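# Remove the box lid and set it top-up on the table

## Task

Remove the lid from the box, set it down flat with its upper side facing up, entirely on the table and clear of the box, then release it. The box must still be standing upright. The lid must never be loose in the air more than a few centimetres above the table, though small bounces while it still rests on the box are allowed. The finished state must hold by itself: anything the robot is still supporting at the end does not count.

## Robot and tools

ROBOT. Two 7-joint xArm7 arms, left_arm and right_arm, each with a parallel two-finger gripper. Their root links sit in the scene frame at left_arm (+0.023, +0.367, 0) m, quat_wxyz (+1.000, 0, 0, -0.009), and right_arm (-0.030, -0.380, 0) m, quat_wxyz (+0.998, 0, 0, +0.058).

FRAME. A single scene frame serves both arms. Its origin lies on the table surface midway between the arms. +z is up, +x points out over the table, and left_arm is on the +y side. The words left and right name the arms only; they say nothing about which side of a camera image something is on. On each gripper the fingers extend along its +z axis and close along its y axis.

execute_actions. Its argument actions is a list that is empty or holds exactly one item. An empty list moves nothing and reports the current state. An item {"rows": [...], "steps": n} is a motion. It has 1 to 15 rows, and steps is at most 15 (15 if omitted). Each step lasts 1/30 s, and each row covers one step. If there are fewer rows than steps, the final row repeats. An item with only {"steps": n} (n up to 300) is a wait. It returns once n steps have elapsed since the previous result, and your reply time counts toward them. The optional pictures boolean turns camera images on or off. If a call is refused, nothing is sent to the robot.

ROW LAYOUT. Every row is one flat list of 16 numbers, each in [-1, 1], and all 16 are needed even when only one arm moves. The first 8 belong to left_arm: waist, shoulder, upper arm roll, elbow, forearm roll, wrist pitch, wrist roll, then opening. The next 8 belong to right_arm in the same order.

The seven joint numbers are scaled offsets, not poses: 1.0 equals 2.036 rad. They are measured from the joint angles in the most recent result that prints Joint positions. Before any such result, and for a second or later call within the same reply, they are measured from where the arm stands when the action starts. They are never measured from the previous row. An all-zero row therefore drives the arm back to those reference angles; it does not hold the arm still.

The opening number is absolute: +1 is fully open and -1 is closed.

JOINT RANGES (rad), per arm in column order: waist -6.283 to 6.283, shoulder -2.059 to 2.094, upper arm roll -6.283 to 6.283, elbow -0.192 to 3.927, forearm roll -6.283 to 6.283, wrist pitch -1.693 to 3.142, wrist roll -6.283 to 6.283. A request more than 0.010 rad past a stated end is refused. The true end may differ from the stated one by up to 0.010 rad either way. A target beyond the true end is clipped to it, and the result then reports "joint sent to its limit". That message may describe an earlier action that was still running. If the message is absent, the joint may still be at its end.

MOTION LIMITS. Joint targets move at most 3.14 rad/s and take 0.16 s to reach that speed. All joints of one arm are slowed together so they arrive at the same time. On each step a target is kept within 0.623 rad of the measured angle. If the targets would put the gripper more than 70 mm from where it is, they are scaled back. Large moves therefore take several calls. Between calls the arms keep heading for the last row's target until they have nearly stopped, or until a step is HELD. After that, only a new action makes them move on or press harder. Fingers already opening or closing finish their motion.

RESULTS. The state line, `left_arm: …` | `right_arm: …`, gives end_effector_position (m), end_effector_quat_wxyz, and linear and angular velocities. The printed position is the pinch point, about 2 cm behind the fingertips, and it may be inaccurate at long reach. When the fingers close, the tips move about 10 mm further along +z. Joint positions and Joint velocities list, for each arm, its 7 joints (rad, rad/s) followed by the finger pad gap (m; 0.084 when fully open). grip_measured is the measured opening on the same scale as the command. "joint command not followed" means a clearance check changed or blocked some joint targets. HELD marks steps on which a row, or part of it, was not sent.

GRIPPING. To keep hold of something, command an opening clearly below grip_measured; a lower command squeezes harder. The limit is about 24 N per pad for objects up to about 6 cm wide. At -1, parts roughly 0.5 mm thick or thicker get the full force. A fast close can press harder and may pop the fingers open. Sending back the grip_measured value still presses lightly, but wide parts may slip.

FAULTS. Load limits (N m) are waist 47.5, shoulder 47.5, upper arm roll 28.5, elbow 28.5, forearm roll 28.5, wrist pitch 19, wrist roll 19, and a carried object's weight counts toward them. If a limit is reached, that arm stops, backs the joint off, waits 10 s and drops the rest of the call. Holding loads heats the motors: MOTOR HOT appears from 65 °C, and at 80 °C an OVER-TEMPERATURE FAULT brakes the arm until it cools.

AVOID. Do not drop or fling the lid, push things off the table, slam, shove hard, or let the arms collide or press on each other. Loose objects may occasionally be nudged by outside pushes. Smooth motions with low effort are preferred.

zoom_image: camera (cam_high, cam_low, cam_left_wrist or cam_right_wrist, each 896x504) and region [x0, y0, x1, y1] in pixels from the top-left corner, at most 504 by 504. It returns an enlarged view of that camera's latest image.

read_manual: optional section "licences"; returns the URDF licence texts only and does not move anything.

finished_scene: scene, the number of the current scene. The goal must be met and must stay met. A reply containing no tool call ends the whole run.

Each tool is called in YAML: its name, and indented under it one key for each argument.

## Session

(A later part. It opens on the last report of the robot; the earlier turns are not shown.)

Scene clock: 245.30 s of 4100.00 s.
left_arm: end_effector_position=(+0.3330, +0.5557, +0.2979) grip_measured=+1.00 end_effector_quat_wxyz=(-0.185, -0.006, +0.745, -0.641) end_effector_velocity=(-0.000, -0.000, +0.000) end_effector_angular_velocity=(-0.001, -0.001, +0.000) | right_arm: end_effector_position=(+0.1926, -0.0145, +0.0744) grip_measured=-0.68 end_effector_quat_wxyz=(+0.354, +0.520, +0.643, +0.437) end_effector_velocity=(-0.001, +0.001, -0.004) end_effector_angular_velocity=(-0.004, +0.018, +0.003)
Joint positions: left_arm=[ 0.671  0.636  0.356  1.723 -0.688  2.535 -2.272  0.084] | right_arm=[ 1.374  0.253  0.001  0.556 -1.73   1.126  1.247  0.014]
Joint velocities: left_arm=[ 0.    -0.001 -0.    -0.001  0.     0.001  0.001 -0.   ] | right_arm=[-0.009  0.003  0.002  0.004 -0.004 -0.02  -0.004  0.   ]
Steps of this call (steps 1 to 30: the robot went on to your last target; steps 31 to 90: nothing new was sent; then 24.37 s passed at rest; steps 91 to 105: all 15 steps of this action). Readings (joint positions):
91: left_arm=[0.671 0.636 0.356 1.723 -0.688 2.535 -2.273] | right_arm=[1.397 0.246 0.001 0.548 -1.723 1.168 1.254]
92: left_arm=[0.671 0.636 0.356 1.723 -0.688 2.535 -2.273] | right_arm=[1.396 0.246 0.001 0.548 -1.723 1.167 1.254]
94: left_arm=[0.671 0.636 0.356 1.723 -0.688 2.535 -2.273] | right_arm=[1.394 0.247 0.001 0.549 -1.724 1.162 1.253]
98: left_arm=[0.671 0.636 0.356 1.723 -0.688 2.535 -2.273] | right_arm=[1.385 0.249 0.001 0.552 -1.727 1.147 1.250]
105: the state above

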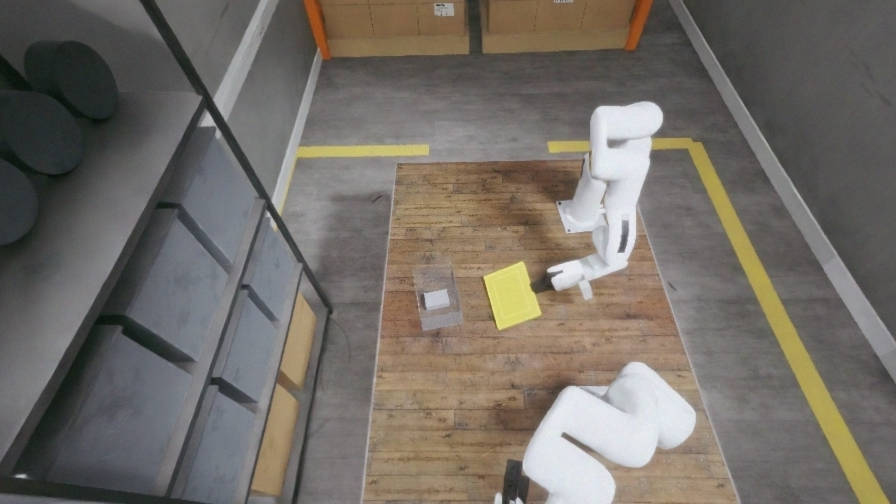

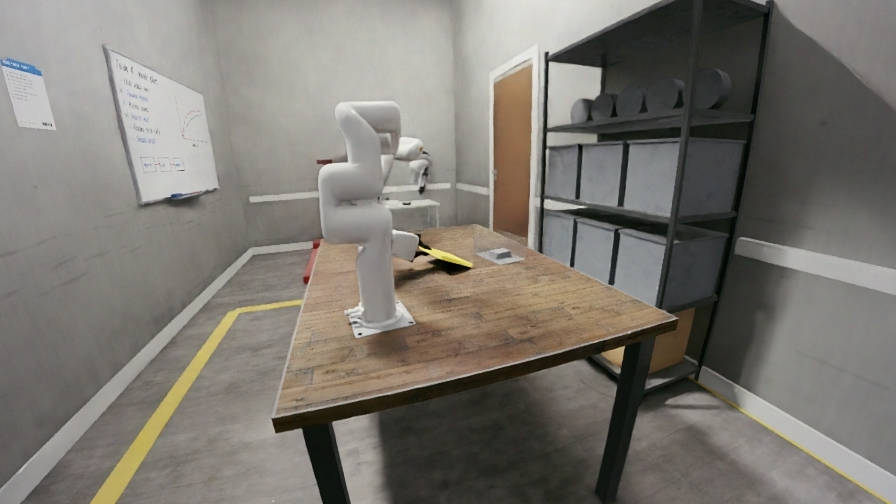

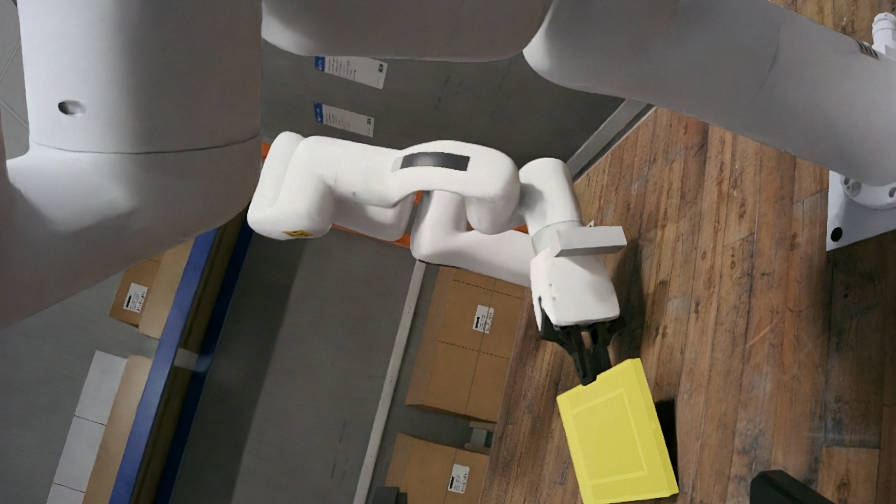

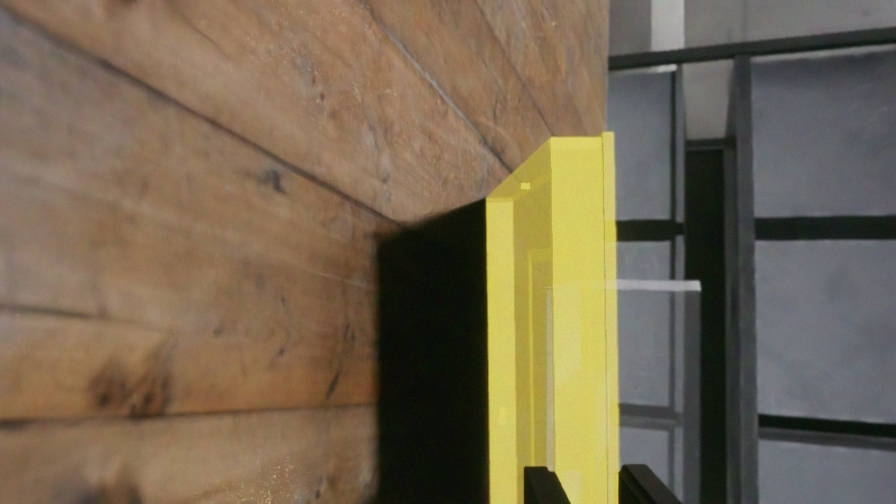

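execute_actions:
  actions:
    - {"rows": [[0,0,0,0,0,0,0,1,-0.0006,0.0002,0,0.0002,-0.0002,-0.0011,-0.0002,-0.7],[0,0,0,0,0,0,0,1,-0.0006,0.0002,0,0.0002,-0.0002,-0.0011,-0.0002,-0.62],[0,0,0,0,0,0,0,1,-0.0006,0.0002,0,0.0002,-0.0002,-0.0011,-0.0002,-0.58],[0,0,0,0,0,0,0,1,-0.0018,0.0006,0,0.0006,-0.0006,-0.0034,-0.0006,-0.58],[0,0,0,0,0,0,0,1,-0.0042,0.0013,0,0.0015,-0.0014,-0.0079,-0.0014,-0.58],[0,0,0,0,0,0,0,1,-0.0073,0.0022,0,0.0026,-0.0023,-0.0135,-0.0024,-0.57],[0,0,0,0,0,0,0,1,-0.0103,0.0032,0,0.0036,-0.0033,-0.0192,-0.0033,-0.57],[0,0,0,0,0,0,0,1,-0.0133,0.0041,0,0.0047,-0.0043,-0.0248,-0.0043,-0.56],[0,0,0,0,0,0,0,1,-0.0164,0.005,0,0.0058,-0.0053,-0.0304,-0.0053,-0.56],[0,0,0,0,0,0,0,1,-0.0194,0.006,0,0.0068,-0.0062,-0.0361,-0.0063,-0.55],[0,0,0,0,0,0,0,1,-0.0224,0.0069,0,0.0079,-0.0072,-0.0417,-0.0073,-0.55],[0,0,0,0,0,0,0,1,-0.0255,0.0078,0,0.0089,-0.0082,-0.0473,-0.0082,-0.54],[0,0,0,0,0,0,0,1,-0.0285,0.0087,0,0.01,-0.0092,-0.053,-0.0092,-0.54],[0,0,0,0,0,0,0,1,-0.0315,0.0097,0,0.0111,-0.0101,-0.0586,-0.0102,-0.53],[0,0,0,0,0,0,0,1,-0.0333,0.0102,0,0.0117,-0.0107,-0.062,-0.0108,-0.53]]}
  pictures: false

execute_actions:
  actions:
    - {"steps": 10}

zoom_image:
  camera: "cam_low"
  region: [380, 220, 490, 295]

Scene clock: 260.40 s of 4100.00 s.
left_arm: end_effector_position=(+0.3330, +0.5557, +0.2979) grip_measured=+1.00 end_effector_quat_wxyz=(-0.185, -0.006, +0.745, -0.641) end_effector_velocity=(-0.000, -0.000, -0.000) end_effector_angular_velocity=(-0.000, +0.000, +0.000) | right_arm: end_effector_position=(+0.1948, -0.0135, +0.0566) grip_measured=-0.56 end_effector_quat_wxyz=(+0.333, +0.534, +0.660, +0.409) end_effector_velocity=(+0.006, +0.004, -0.061) end_effector_angular_velocity=(-0.060, +0.289, -0.001)
Joint positions: left_arm=[ 0.671  0.636  0.356  1.723 -0.688  2.535 -2.272  0.084] | right_arm=[ 1.324  0.268  0.     0.574 -1.747  1.034  1.23   0.02 ]
Joint velocities: left_arm=[-0.    -0.     0.    -0.001  0.    -0.     0.    -0.   ] | right_arm=[-0.18   0.055  0.     0.064 -0.057 -0.333 -0.058  0.005]
Steps of this call (steps 1 to 15: the robot went on to your last target; steps 16 to 90: nothing new was sent; then 11.60 s passed at rest; steps 91 to 105: all 15 steps of this action). Readings (joint positions):
91: left_arm=[0.671 0.636 0.356 1.723 -0.688 2.535 -2.273] | right_arm=[1.373 0.253 0.001 0.557 -1.731 1.125 1.246]
92: left_arm=[0.671 0.636 0.356 1.723 -0.688 2.535 -2.272] | right_arm=[1.373 0.253 0.001 0.557 -1.731 1.125 1.246]
94: left_arm=[0.671 0.636 0.356 1.723 -0.688 2.535 -2.273] | right_arm=[1.373 0.253 0.001 0.557 -1.731 1.124 1.246]
98: left_arm=[0.671 0.636 0.356 1.723 -0.688 2.535 -2.273] | right_arm=[1.364 0.256 0.001 0.560 -1.734 1.107 1.243]
105: the state above

Scene clock: 260.73 s of 4100.00 s.
left_arm: end_effector_position=(+0.3330, +0.5557, +0.2979) grip_measured=+1.00 end_effector_quat_wxyz=(-0.185, -0.006, +0.745, -0.641) end_effector_velocity=(-0.000, -0.000, +0.001) end_effector_angular_velocity=(+0.002, -0.004, -0.001) | right_arm: end_effector_position=(+0.1950, -0.0131, +0.0506) grip_measured=-0.55 end_effector_quat_wxyz=(+0.325, +0.539, +0.666, +0.399) end_effector_velocity=(-0.000, -0.001, -0.001) end_effector_angular_velocity=(-0.002, +0.003, -0.000)
Joint positions: left_arm=[ 0.671  0.636  0.356  1.723 -0.688  2.535 -2.272  0.084] | right_arm=[ 1.306  0.274  0.001  0.58  -1.752  1.     1.225  0.02 ]
Joint velocities: left_arm=[ 0.    -0.003 -0.    -0.     0.001 -0.001  0.002 -0.   ] | right_arm=[-0.001  0.    -0.    -0.001 -0.    -0.004 -0.     0.   ]
Steps of this call (steps 1 to 10: the robot went on to your last target). Readings (joint positions):
1: left_arm=[0.671 0.636 0.356 1.723 -0.688 2.535 -2.272] | right_arm=[1.318 0.270 0.000 0.576 -1.748 1.023 1.229]
2: left_arm=[0.671 0.636 0.356 1.723 -0.688 2.535 -2.273] | right_arm=[1.314 0.271 0.000 0.577 -1.750 1.015 1.227]
4: left_arm=[0.671 0.636 0.356 1.723 -0.688 2.535 -2.272] | right_arm=[1.308 0.273 -0.000 0.579 -1.751 1.005 1.226]
8: left_arm=[0.671 0.636 0.356 1.723 -0.688 2.535 -2.272] | right_arm=[1.307 0.273 0.001 0.580 -1.752 1.001 1.225]
10: the state above

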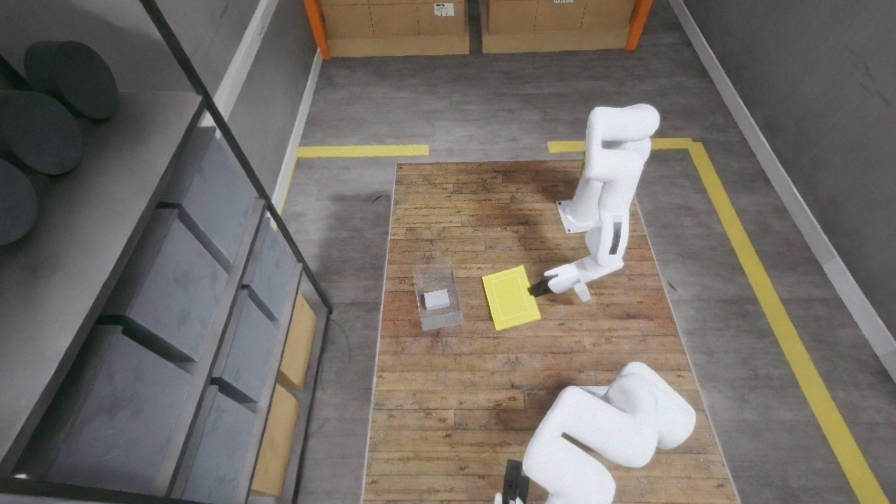

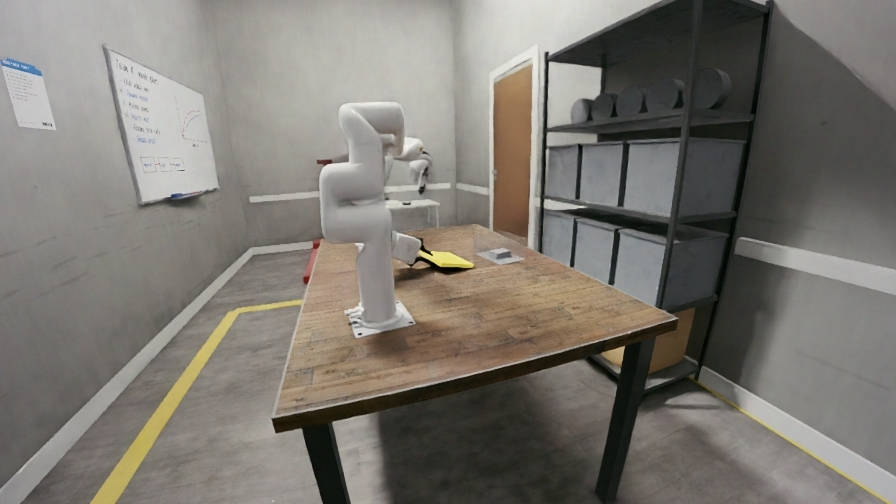

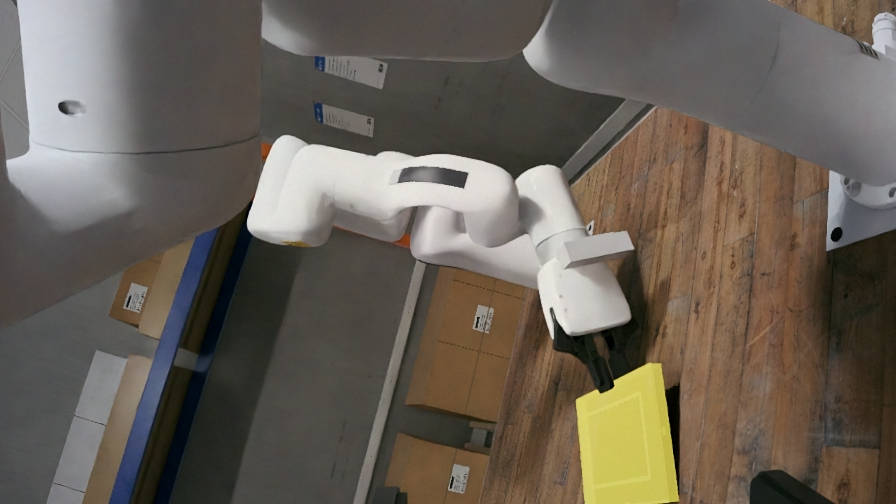

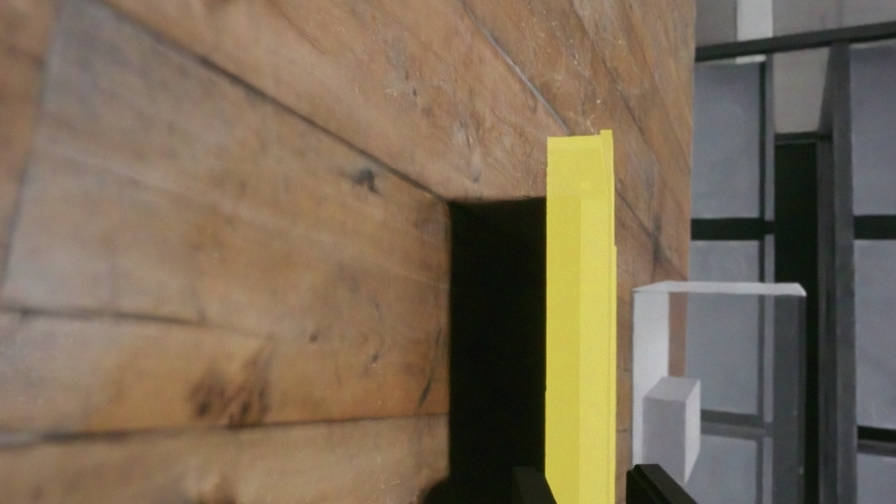

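Region (380, 220, 490, 295) of cam_low's 896x504 image, scaled by 4.582, with more detail than that image has; it fills the top 344 rows of this view, and the rest is white.

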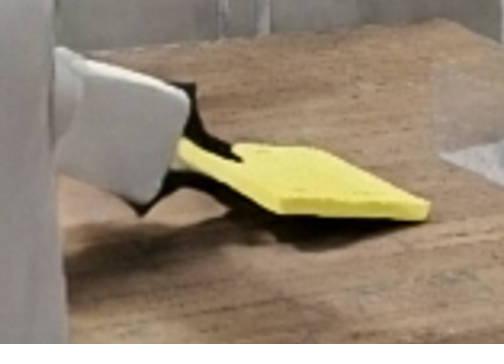

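execute_actions:
  actions:
    - {"rows": [[0,0,0,0,0,0,0,1,-0.0016,0.0004,0,0.0005,-0.0007,-0.0026,-0.0004,-0.53],[0,0,0,0,0,0,0,1,-0.0038,0.001,0,0.0011,-0.0016,-0.0062,-0.0011,-0.525],[0,0,0,0,0,0,0,1,-0.0064,0.0017,0,0.0019,-0.0027,-0.0104,-0.0018,-0.52],[0,0,0,0,0,0,0,1,-0.009,0.0023,0,0.0027,-0.0038,-0.0146,-0.0025,-0.515],[0,0,0,0,0,0,0,1,-0.0115,0.003,0,0.0034,-0.0049,-0.0187,-0.0032,-0.51],[0,0,0,0,0,0,0,1,-0.0141,0.0037,0,0.0042,-0.0059,-0.0229,-0.0039,-0.505],[0,0,0,0,0,0,0,1,-0.0166,0.0043,0,0.0049,-0.007,-0.027,-0.0046,-0.5],[0,0,0,0,0,0,0,1,-0.0192,0.005,0,0.0057,-0.0081,-0.0312,-0.0053,-0.495],[0,0,0,0,0,0,0,1,-0.0218,0.0056,0,0.0065,-0.0092,-0.0354,-0.006,-0.49],[0,0,0,0,0,0,0,1,-0.0243,0.0063,0,0.0072,-0.0103,-0.0395,-0.0067,-0.485],[0,0,0,0,0,0,0,1,-0.0269,0.007,0,0.008,-0.0113,-0.0437,-0.0074,-0.48],[0,0,0,0,0,0,0,1,-0.0294,0.0076,0,0.0087,-0.0124,-0.0478,-0.0081,-0.48],[0,0,0,0,0,0,0,1,-0.032,0.0083,0,0.0095,-0.0135,-0.052,-0.0088,-0.48]]}
  pictures: false

execute_actions:
  actions:
    - {"steps": 8}

zoom_image:
  camera: "cam_low"
  region: [380, 220, 490, 295]

Scene clock: 273.60 s of 4100.00 s.
left_arm: end_effector_position=(+0.3330, +0.5557, +0.2979) grip_measured=+1.00 end_effector_quat_wxyz=(-0.185, -0.006, +0.745, -0.641) end_effector_velocity=(+0.000, +0.000, +0.000) end_effector_angular_velocity=(+0.002, +0.000, +0.000) | right_arm: end_effector_position=(+0.1985, -0.0132, +0.0349) grip_measured=-0.50 end_effector_quat_wxyz=(+0.303, +0.551, +0.682, +0.373) end_effector_velocity=(+0.011, -0.003, -0.028) end_effector_angular_velocity=(-0.026, +0.145, -0.009)
Joint positions: left_arm=[ 0.671  0.636  0.356  1.723 -0.688  2.535 -2.272  0.084] | right_arm=[ 1.249  0.289  0.     0.597 -1.776  0.907  1.209  0.022]
Joint velocities: left_arm=[-0.     0.     0.     0.001 -0.    -0.    -0.001  0.   ] | right_arm=[-0.114  0.029 -0.006  0.033 -0.046 -0.174 -0.029  0.001]
Steps of this call (steps 1 to 30: the robot went on to your last target; steps 31 to 90: nothing new was sent; then 9.37 s passed at rest; steps 91 to 105: all 15 steps of this action). Readings (joint positions):
91: left_arm=[0.671 0.636 0.356 1.723 -0.688 2.535 -2.272] | right_arm=[1.306 0.274 0.001 0.580 -1.752 1.000 1.225]
92: left_arm=[0.671 0.636 0.356 1.723 -0.688 2.535 -2.272] | right_arm=[1.306 0.274 0.001 0.580 -1.753 0.999 1.224]
94: left_arm=[0.671 0.636 0.356 1.723 -0.688 2.535 -2.272] | right_arm=[1.301 0.275 0.001 0.582 -1.754 0.991 1.223]
98: left_arm=[0.671 0.636 0.356 1.723 -0.688 2.535 -2.272] | right_arm=[1.284 0.279 0.001 0.587 -1.762 0.964 1.218]
105: the state above

Scene clock: 273.87 s of 4100.00 s.
left_arm: end_effector_position=(+0.3330, +0.5557, +0.2979) grip_measured=+1.00 end_effector_quat_wxyz=(-0.185, -0.006, +0.745, -0.641) end_effector_velocity=(+0.000, +0.000, -0.000) end_effector_angular_velocity=(+0.001, +0.001, +0.001) | right_arm: end_effector_position=(+0.1986, -0.0130, +0.0329) grip_measured=-0.50 end_effector_quat_wxyz=(+0.299, +0.553, +0.684, +0.370) end_effector_velocity=(-0.000, +0.000, -0.001) end_effector_angular_velocity=(-0.001, +0.003, +0.001)
Joint positions: left_arm=[ 0.671  0.636  0.356  1.723 -0.688  2.535 -2.272  0.084] | right_arm=[ 1.242  0.29   0.001  0.599 -1.78   0.895  1.207  0.022]
Joint velocities: left_arm=[ 0.     0.002  0.     0.002 -0.001 -0.    -0.002  0.   ] | right_arm=[-0.001  0.001 -0.     0.001 -0.001 -0.003 -0.001  0.   ]
Steps of this call (steps 1 to 8: the robot went on to your last target). Readings (joint positions):
1: left_arm=[0.671 0.636 0.356 1.723 -0.688 2.535 -2.272] | right_arm=[1.246 0.289 0.000 0.598 -1.778 0.902 1.208]
2: left_arm=[0.671 0.636 0.356 1.723 -0.688 2.535 -2.272] | right_arm=[1.244 0.290 0.000 0.599 -1.779 0.899 1.208]
4: left_arm=[0.671 0.636 0.356 1.723 -0.688 2.535 -2.272] | right_arm=[1.242 0.290 0.000 0.599 -1.779 0.896 1.207]
8: the state above

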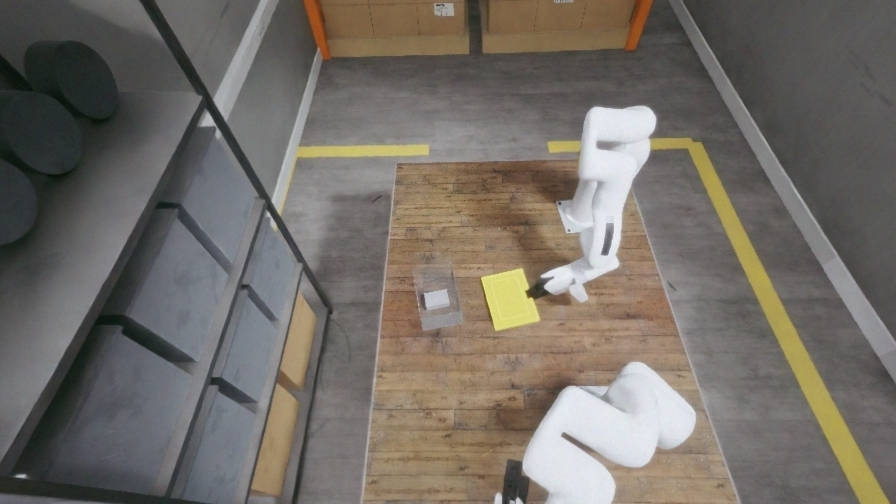

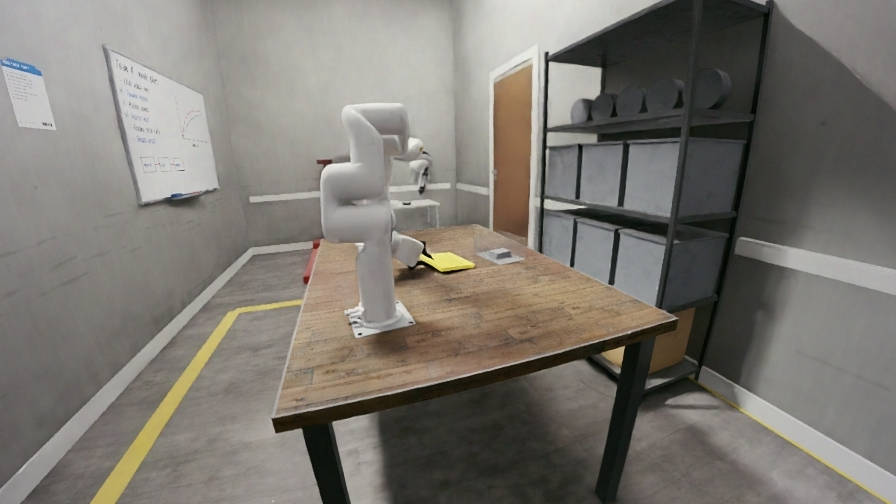

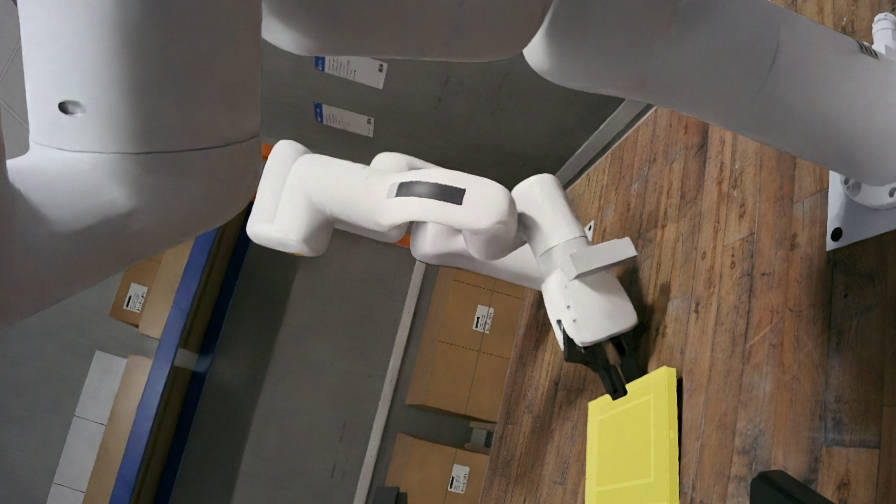

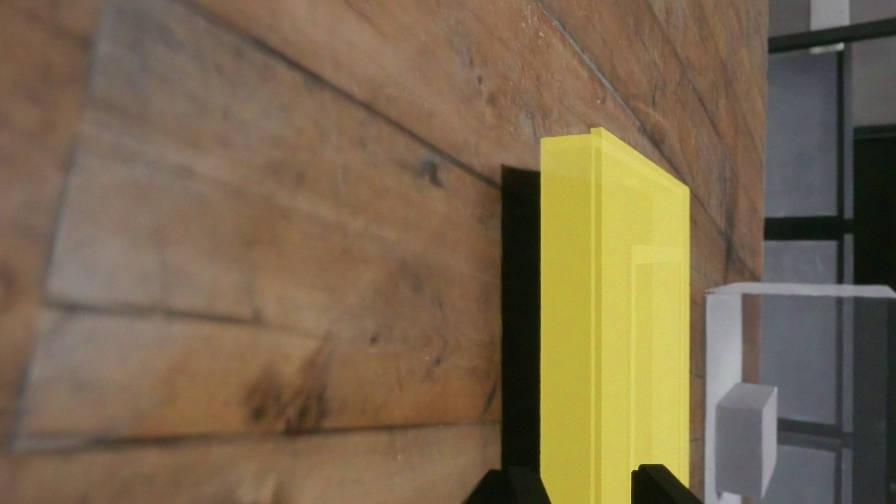

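Region (380, 220, 490, 295) of cam_low's 896x504 image, scaled by 4.582, with more detail than that image has; it fills the top 344 rows of this view, and the rest is white.

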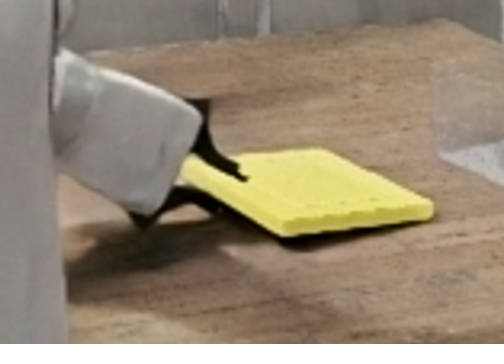

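execute_actions:
  actions:
    - {"rows": [[0,0,0,0,0,0,0,1,0,0,0,0,0.0007,-0.0025,0,-0.48],[0,0,0,0,0,0,0,1,0,0,0,0,0.0014,-0.005,0,-0.48],[0,0,0,0,0,0,0,1,0,0,0,0,0.0021,-0.0075,0,-0.48],[0,0,0,0,0,0,0,1,0,0,0,0,0.003,-0.0098,0,-0.48],[0,0,0,0,0,0,0,1,0.0022,-0.0006,0,-0.0011,0.0049,-0.0091,0.0003,-0.48],[0,0,0,0,0,0,0,1,0.0043,-0.0012,0,-0.0021,0.0068,-0.0084,0.0006,-0.48],[0,0,0,0,0,0,0,1,0.0086,-0.0025,0,-0.0043,0.0106,-0.007,0.0013,-0.48],[0,0,0,0,0,0,0,1,0.013,-0.0037,0,-0.0064,0.0144,-0.0056,0.0019,-0.48],[0,0,0,0,0,0,0,1,0.0173,-0.0049,0,-0.0086,0.0182,-0.0042,0.0026,-0.48],[0,0,0,0,0,0,0,1,0.0216,-0.0062,0,-0.0107,0.022,-0.0028,0.0032,-0.48],[0,0,0,0,0,0,0,1,0.0259,-0.0074,0,-0.0128,0.0258,-0.0013,0.0038,-0.48],[0,0,0,0,0,0,0,1,0.0302,-0.0086,0,-0.015,0.0296,0.0001,0.0045,-0.48],[0,0,0,0,0,0,0,1,0.0346,-0.0098,0,-0.0171,0.0334,0.0015,0.0051,-0.48],[0,0,0,0,0,0,0,1,0.0389,-0.0111,0,-0.0193,0.0372,0.0029,0.0058,-0.48],[0,0,0,0,0,0,0,1,0.0432,-0.0123,0,-0.0214,0.041,0.0043,0.0064,-0.48]]}
  pictures: false

execute_actions:
  actions:
    - {"steps": 10}

Scene clock: 293.73 s of 4100.00 s.
left_arm: end_effector_position=(+0.3330, +0.5557, +0.2979) grip_measured=+1.00 end_effector_quat_wxyz=(-0.185, -0.006, +0.745, -0.641) end_effector_velocity=(-0.000, -0.000, +0.000) end_effector_angular_velocity=(-0.001, -0.000, -0.000) | right_arm: end_effector_position=(+0.1747, -0.0189, +0.0292) grip_measured=-0.50 end_effector_quat_wxyz=(+0.293, +0.557, +0.688, +0.363) end_effector_velocity=(-0.083, -0.030, -0.001) end_effector_angular_velocity=(-0.011, -0.000, -0.005)
Joint positions: left_arm=[ 0.671  0.636  0.356  1.723 -0.688  2.535 -2.272  0.084] | right_arm=[ 1.301  0.273  0.001  0.57  -1.721  0.894  1.216  0.022]
Joint velocities: left_arm=[-0.    -0.    -0.    -0.001 -0.001  0.001  0.    -0.   ] | right_arm=[ 0.26  -0.075 -0.001 -0.129  0.228  0.084  0.039 -0.   ]
Steps of this call (steps 1 to 30: the robot went on to your last target; steps 31 to 90: nothing new was sent; then 16.37 s passed at rest; steps 91 to 105: all 15 steps of this action). Readings (joint positions):
91: left_arm=[0.671 0.636 0.356 1.723 -0.688 2.535 -2.272] | right_arm=[1.241 0.290 0.001 0.599 -1.780 0.894 1.207]
92: left_arm=[0.671 0.636 0.356 1.723 -0.688 2.535 -2.272] | right_arm=[1.241 0.290 0.001 0.599 -1.779 0.893 1.207]
94: left_arm=[0.671 0.636 0.356 1.723 -0.688 2.535 -2.272] | right_arm=[1.241 0.290 0.001 0.599 -1.778 0.888 1.207]
98: left_arm=[0.671 0.636 0.356 1.723 -0.688 2.535 -2.273] | right_arm=[1.248 0.288 0.000 0.596 -1.768 0.880 1.208]
105: the state above

Scene clock: 294.07 s of 4100.00 s.
left_arm: end_effector_position=(+0.3330, +0.5557, +0.2979) grip_measured=+1.00 end_effector_quat_wxyz=(-0.185, -0.006, +0.745, -0.641) end_effector_velocity=(-0.000, +0.000, -0.000) end_effector_angular_velocity=(+0.000, -0.000, +0.000) | right_arm: end_effector_position=(+0.1662, -0.0225, +0.0291) grip_measured=-0.50 end_effector_quat_wxyz=(+0.293, +0.557, +0.687, +0.363) end_effector_velocity=(-0.001, -0.001, -0.000) end_effector_angular_velocity=(-0.002, -0.000, -0.001)
Joint positions: left_arm=[ 0.671  0.636  0.356  1.723 -0.688  2.535 -2.272  0.084] | right_arm=[ 1.329  0.265  0.001  0.556 -1.696  0.903  1.22   0.022]
Joint velocities: left_arm=[ 0.     0.    -0.    -0.001  0.    -0.001  0.001  0.   ] | right_arm=[ 0.002 -0.001  0.    -0.003  0.003  0.001  0.001 -0.   ]
Steps of this call (steps 1 to 10: the robot went on to your last target). Readings (joint positions):
1: left_arm=[0.671 0.636 0.356 1.723 -0.688 2.535 -2.272] | right_arm=[1.310 0.271 0.001 0.566 -1.714 0.897 1.217]
2: left_arm=[0.671 0.636 0.356 1.723 -0.688 2.535 -2.272] | right_arm=[1.317 0.269 0.001 0.562 -1.707 0.899 1.218]
4: left_arm=[0.671 0.636 0.356 1.723 -0.688 2.535 -2.272] | right_arm=[1.326 0.266 0.002 0.558 -1.700 0.902 1.219]
8: left_arm=[0.671 0.636 0.356 1.723 -0.688 2.535 -2.272] | right_arm=[1.329 0.265 0.001 0.556 -1.697 0.903 1.220]
10: the state above

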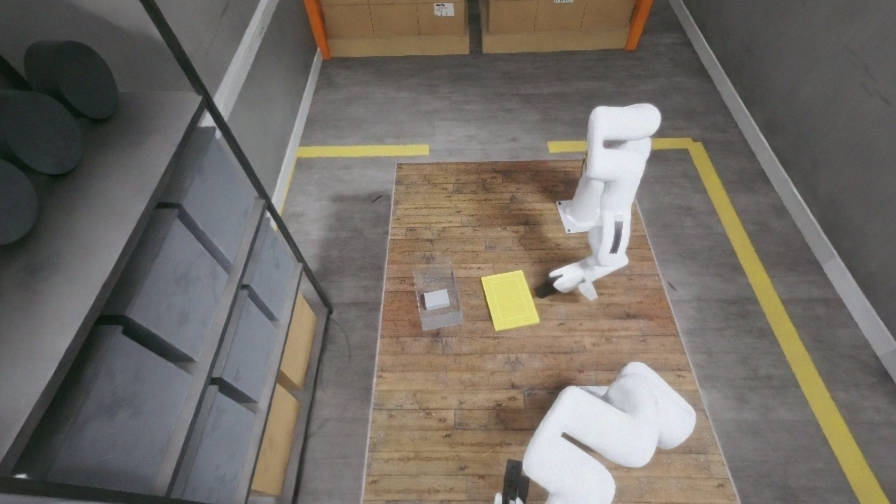

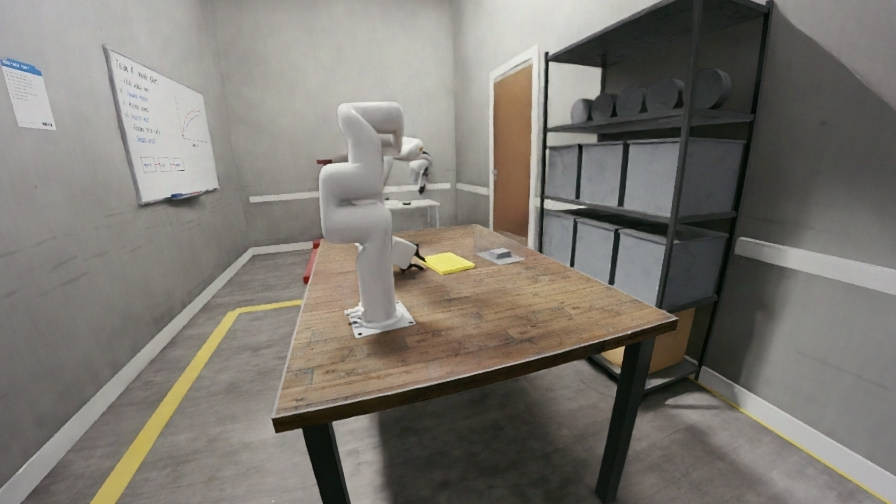

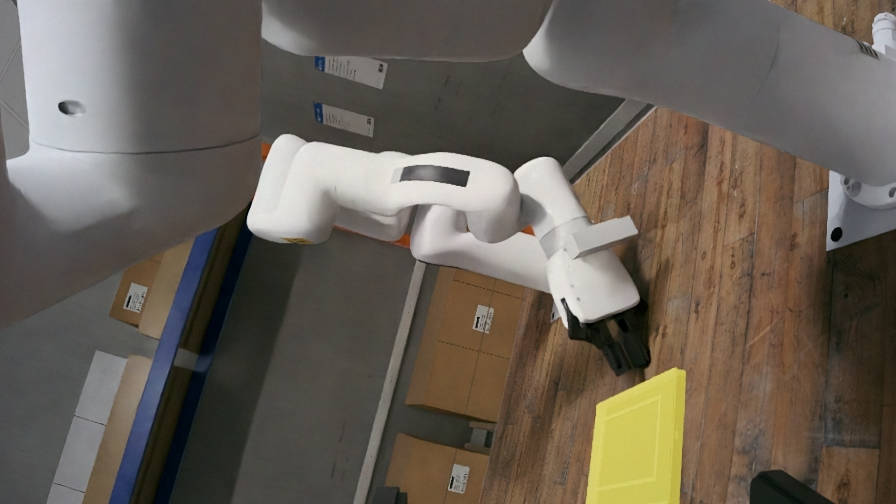

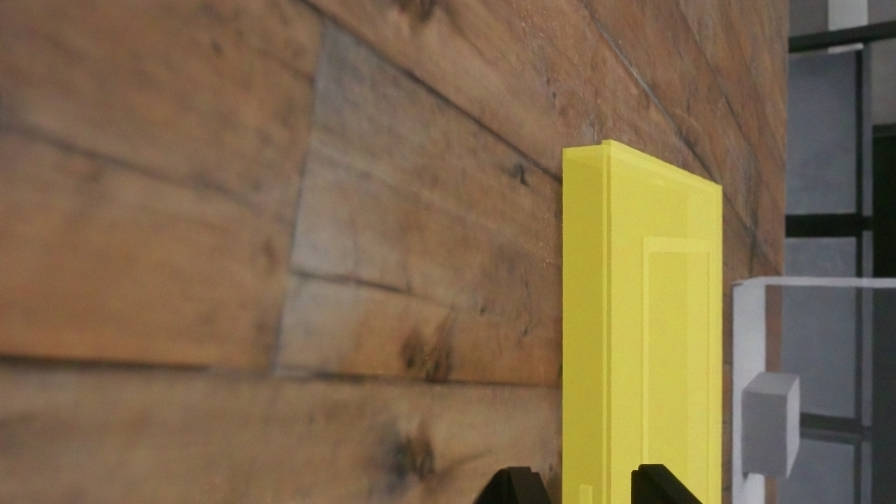

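The lid is lying flat on the table, clear of both the box and the gripper.

finished_scene:
  scene: 2

The scene is finished: the task was done.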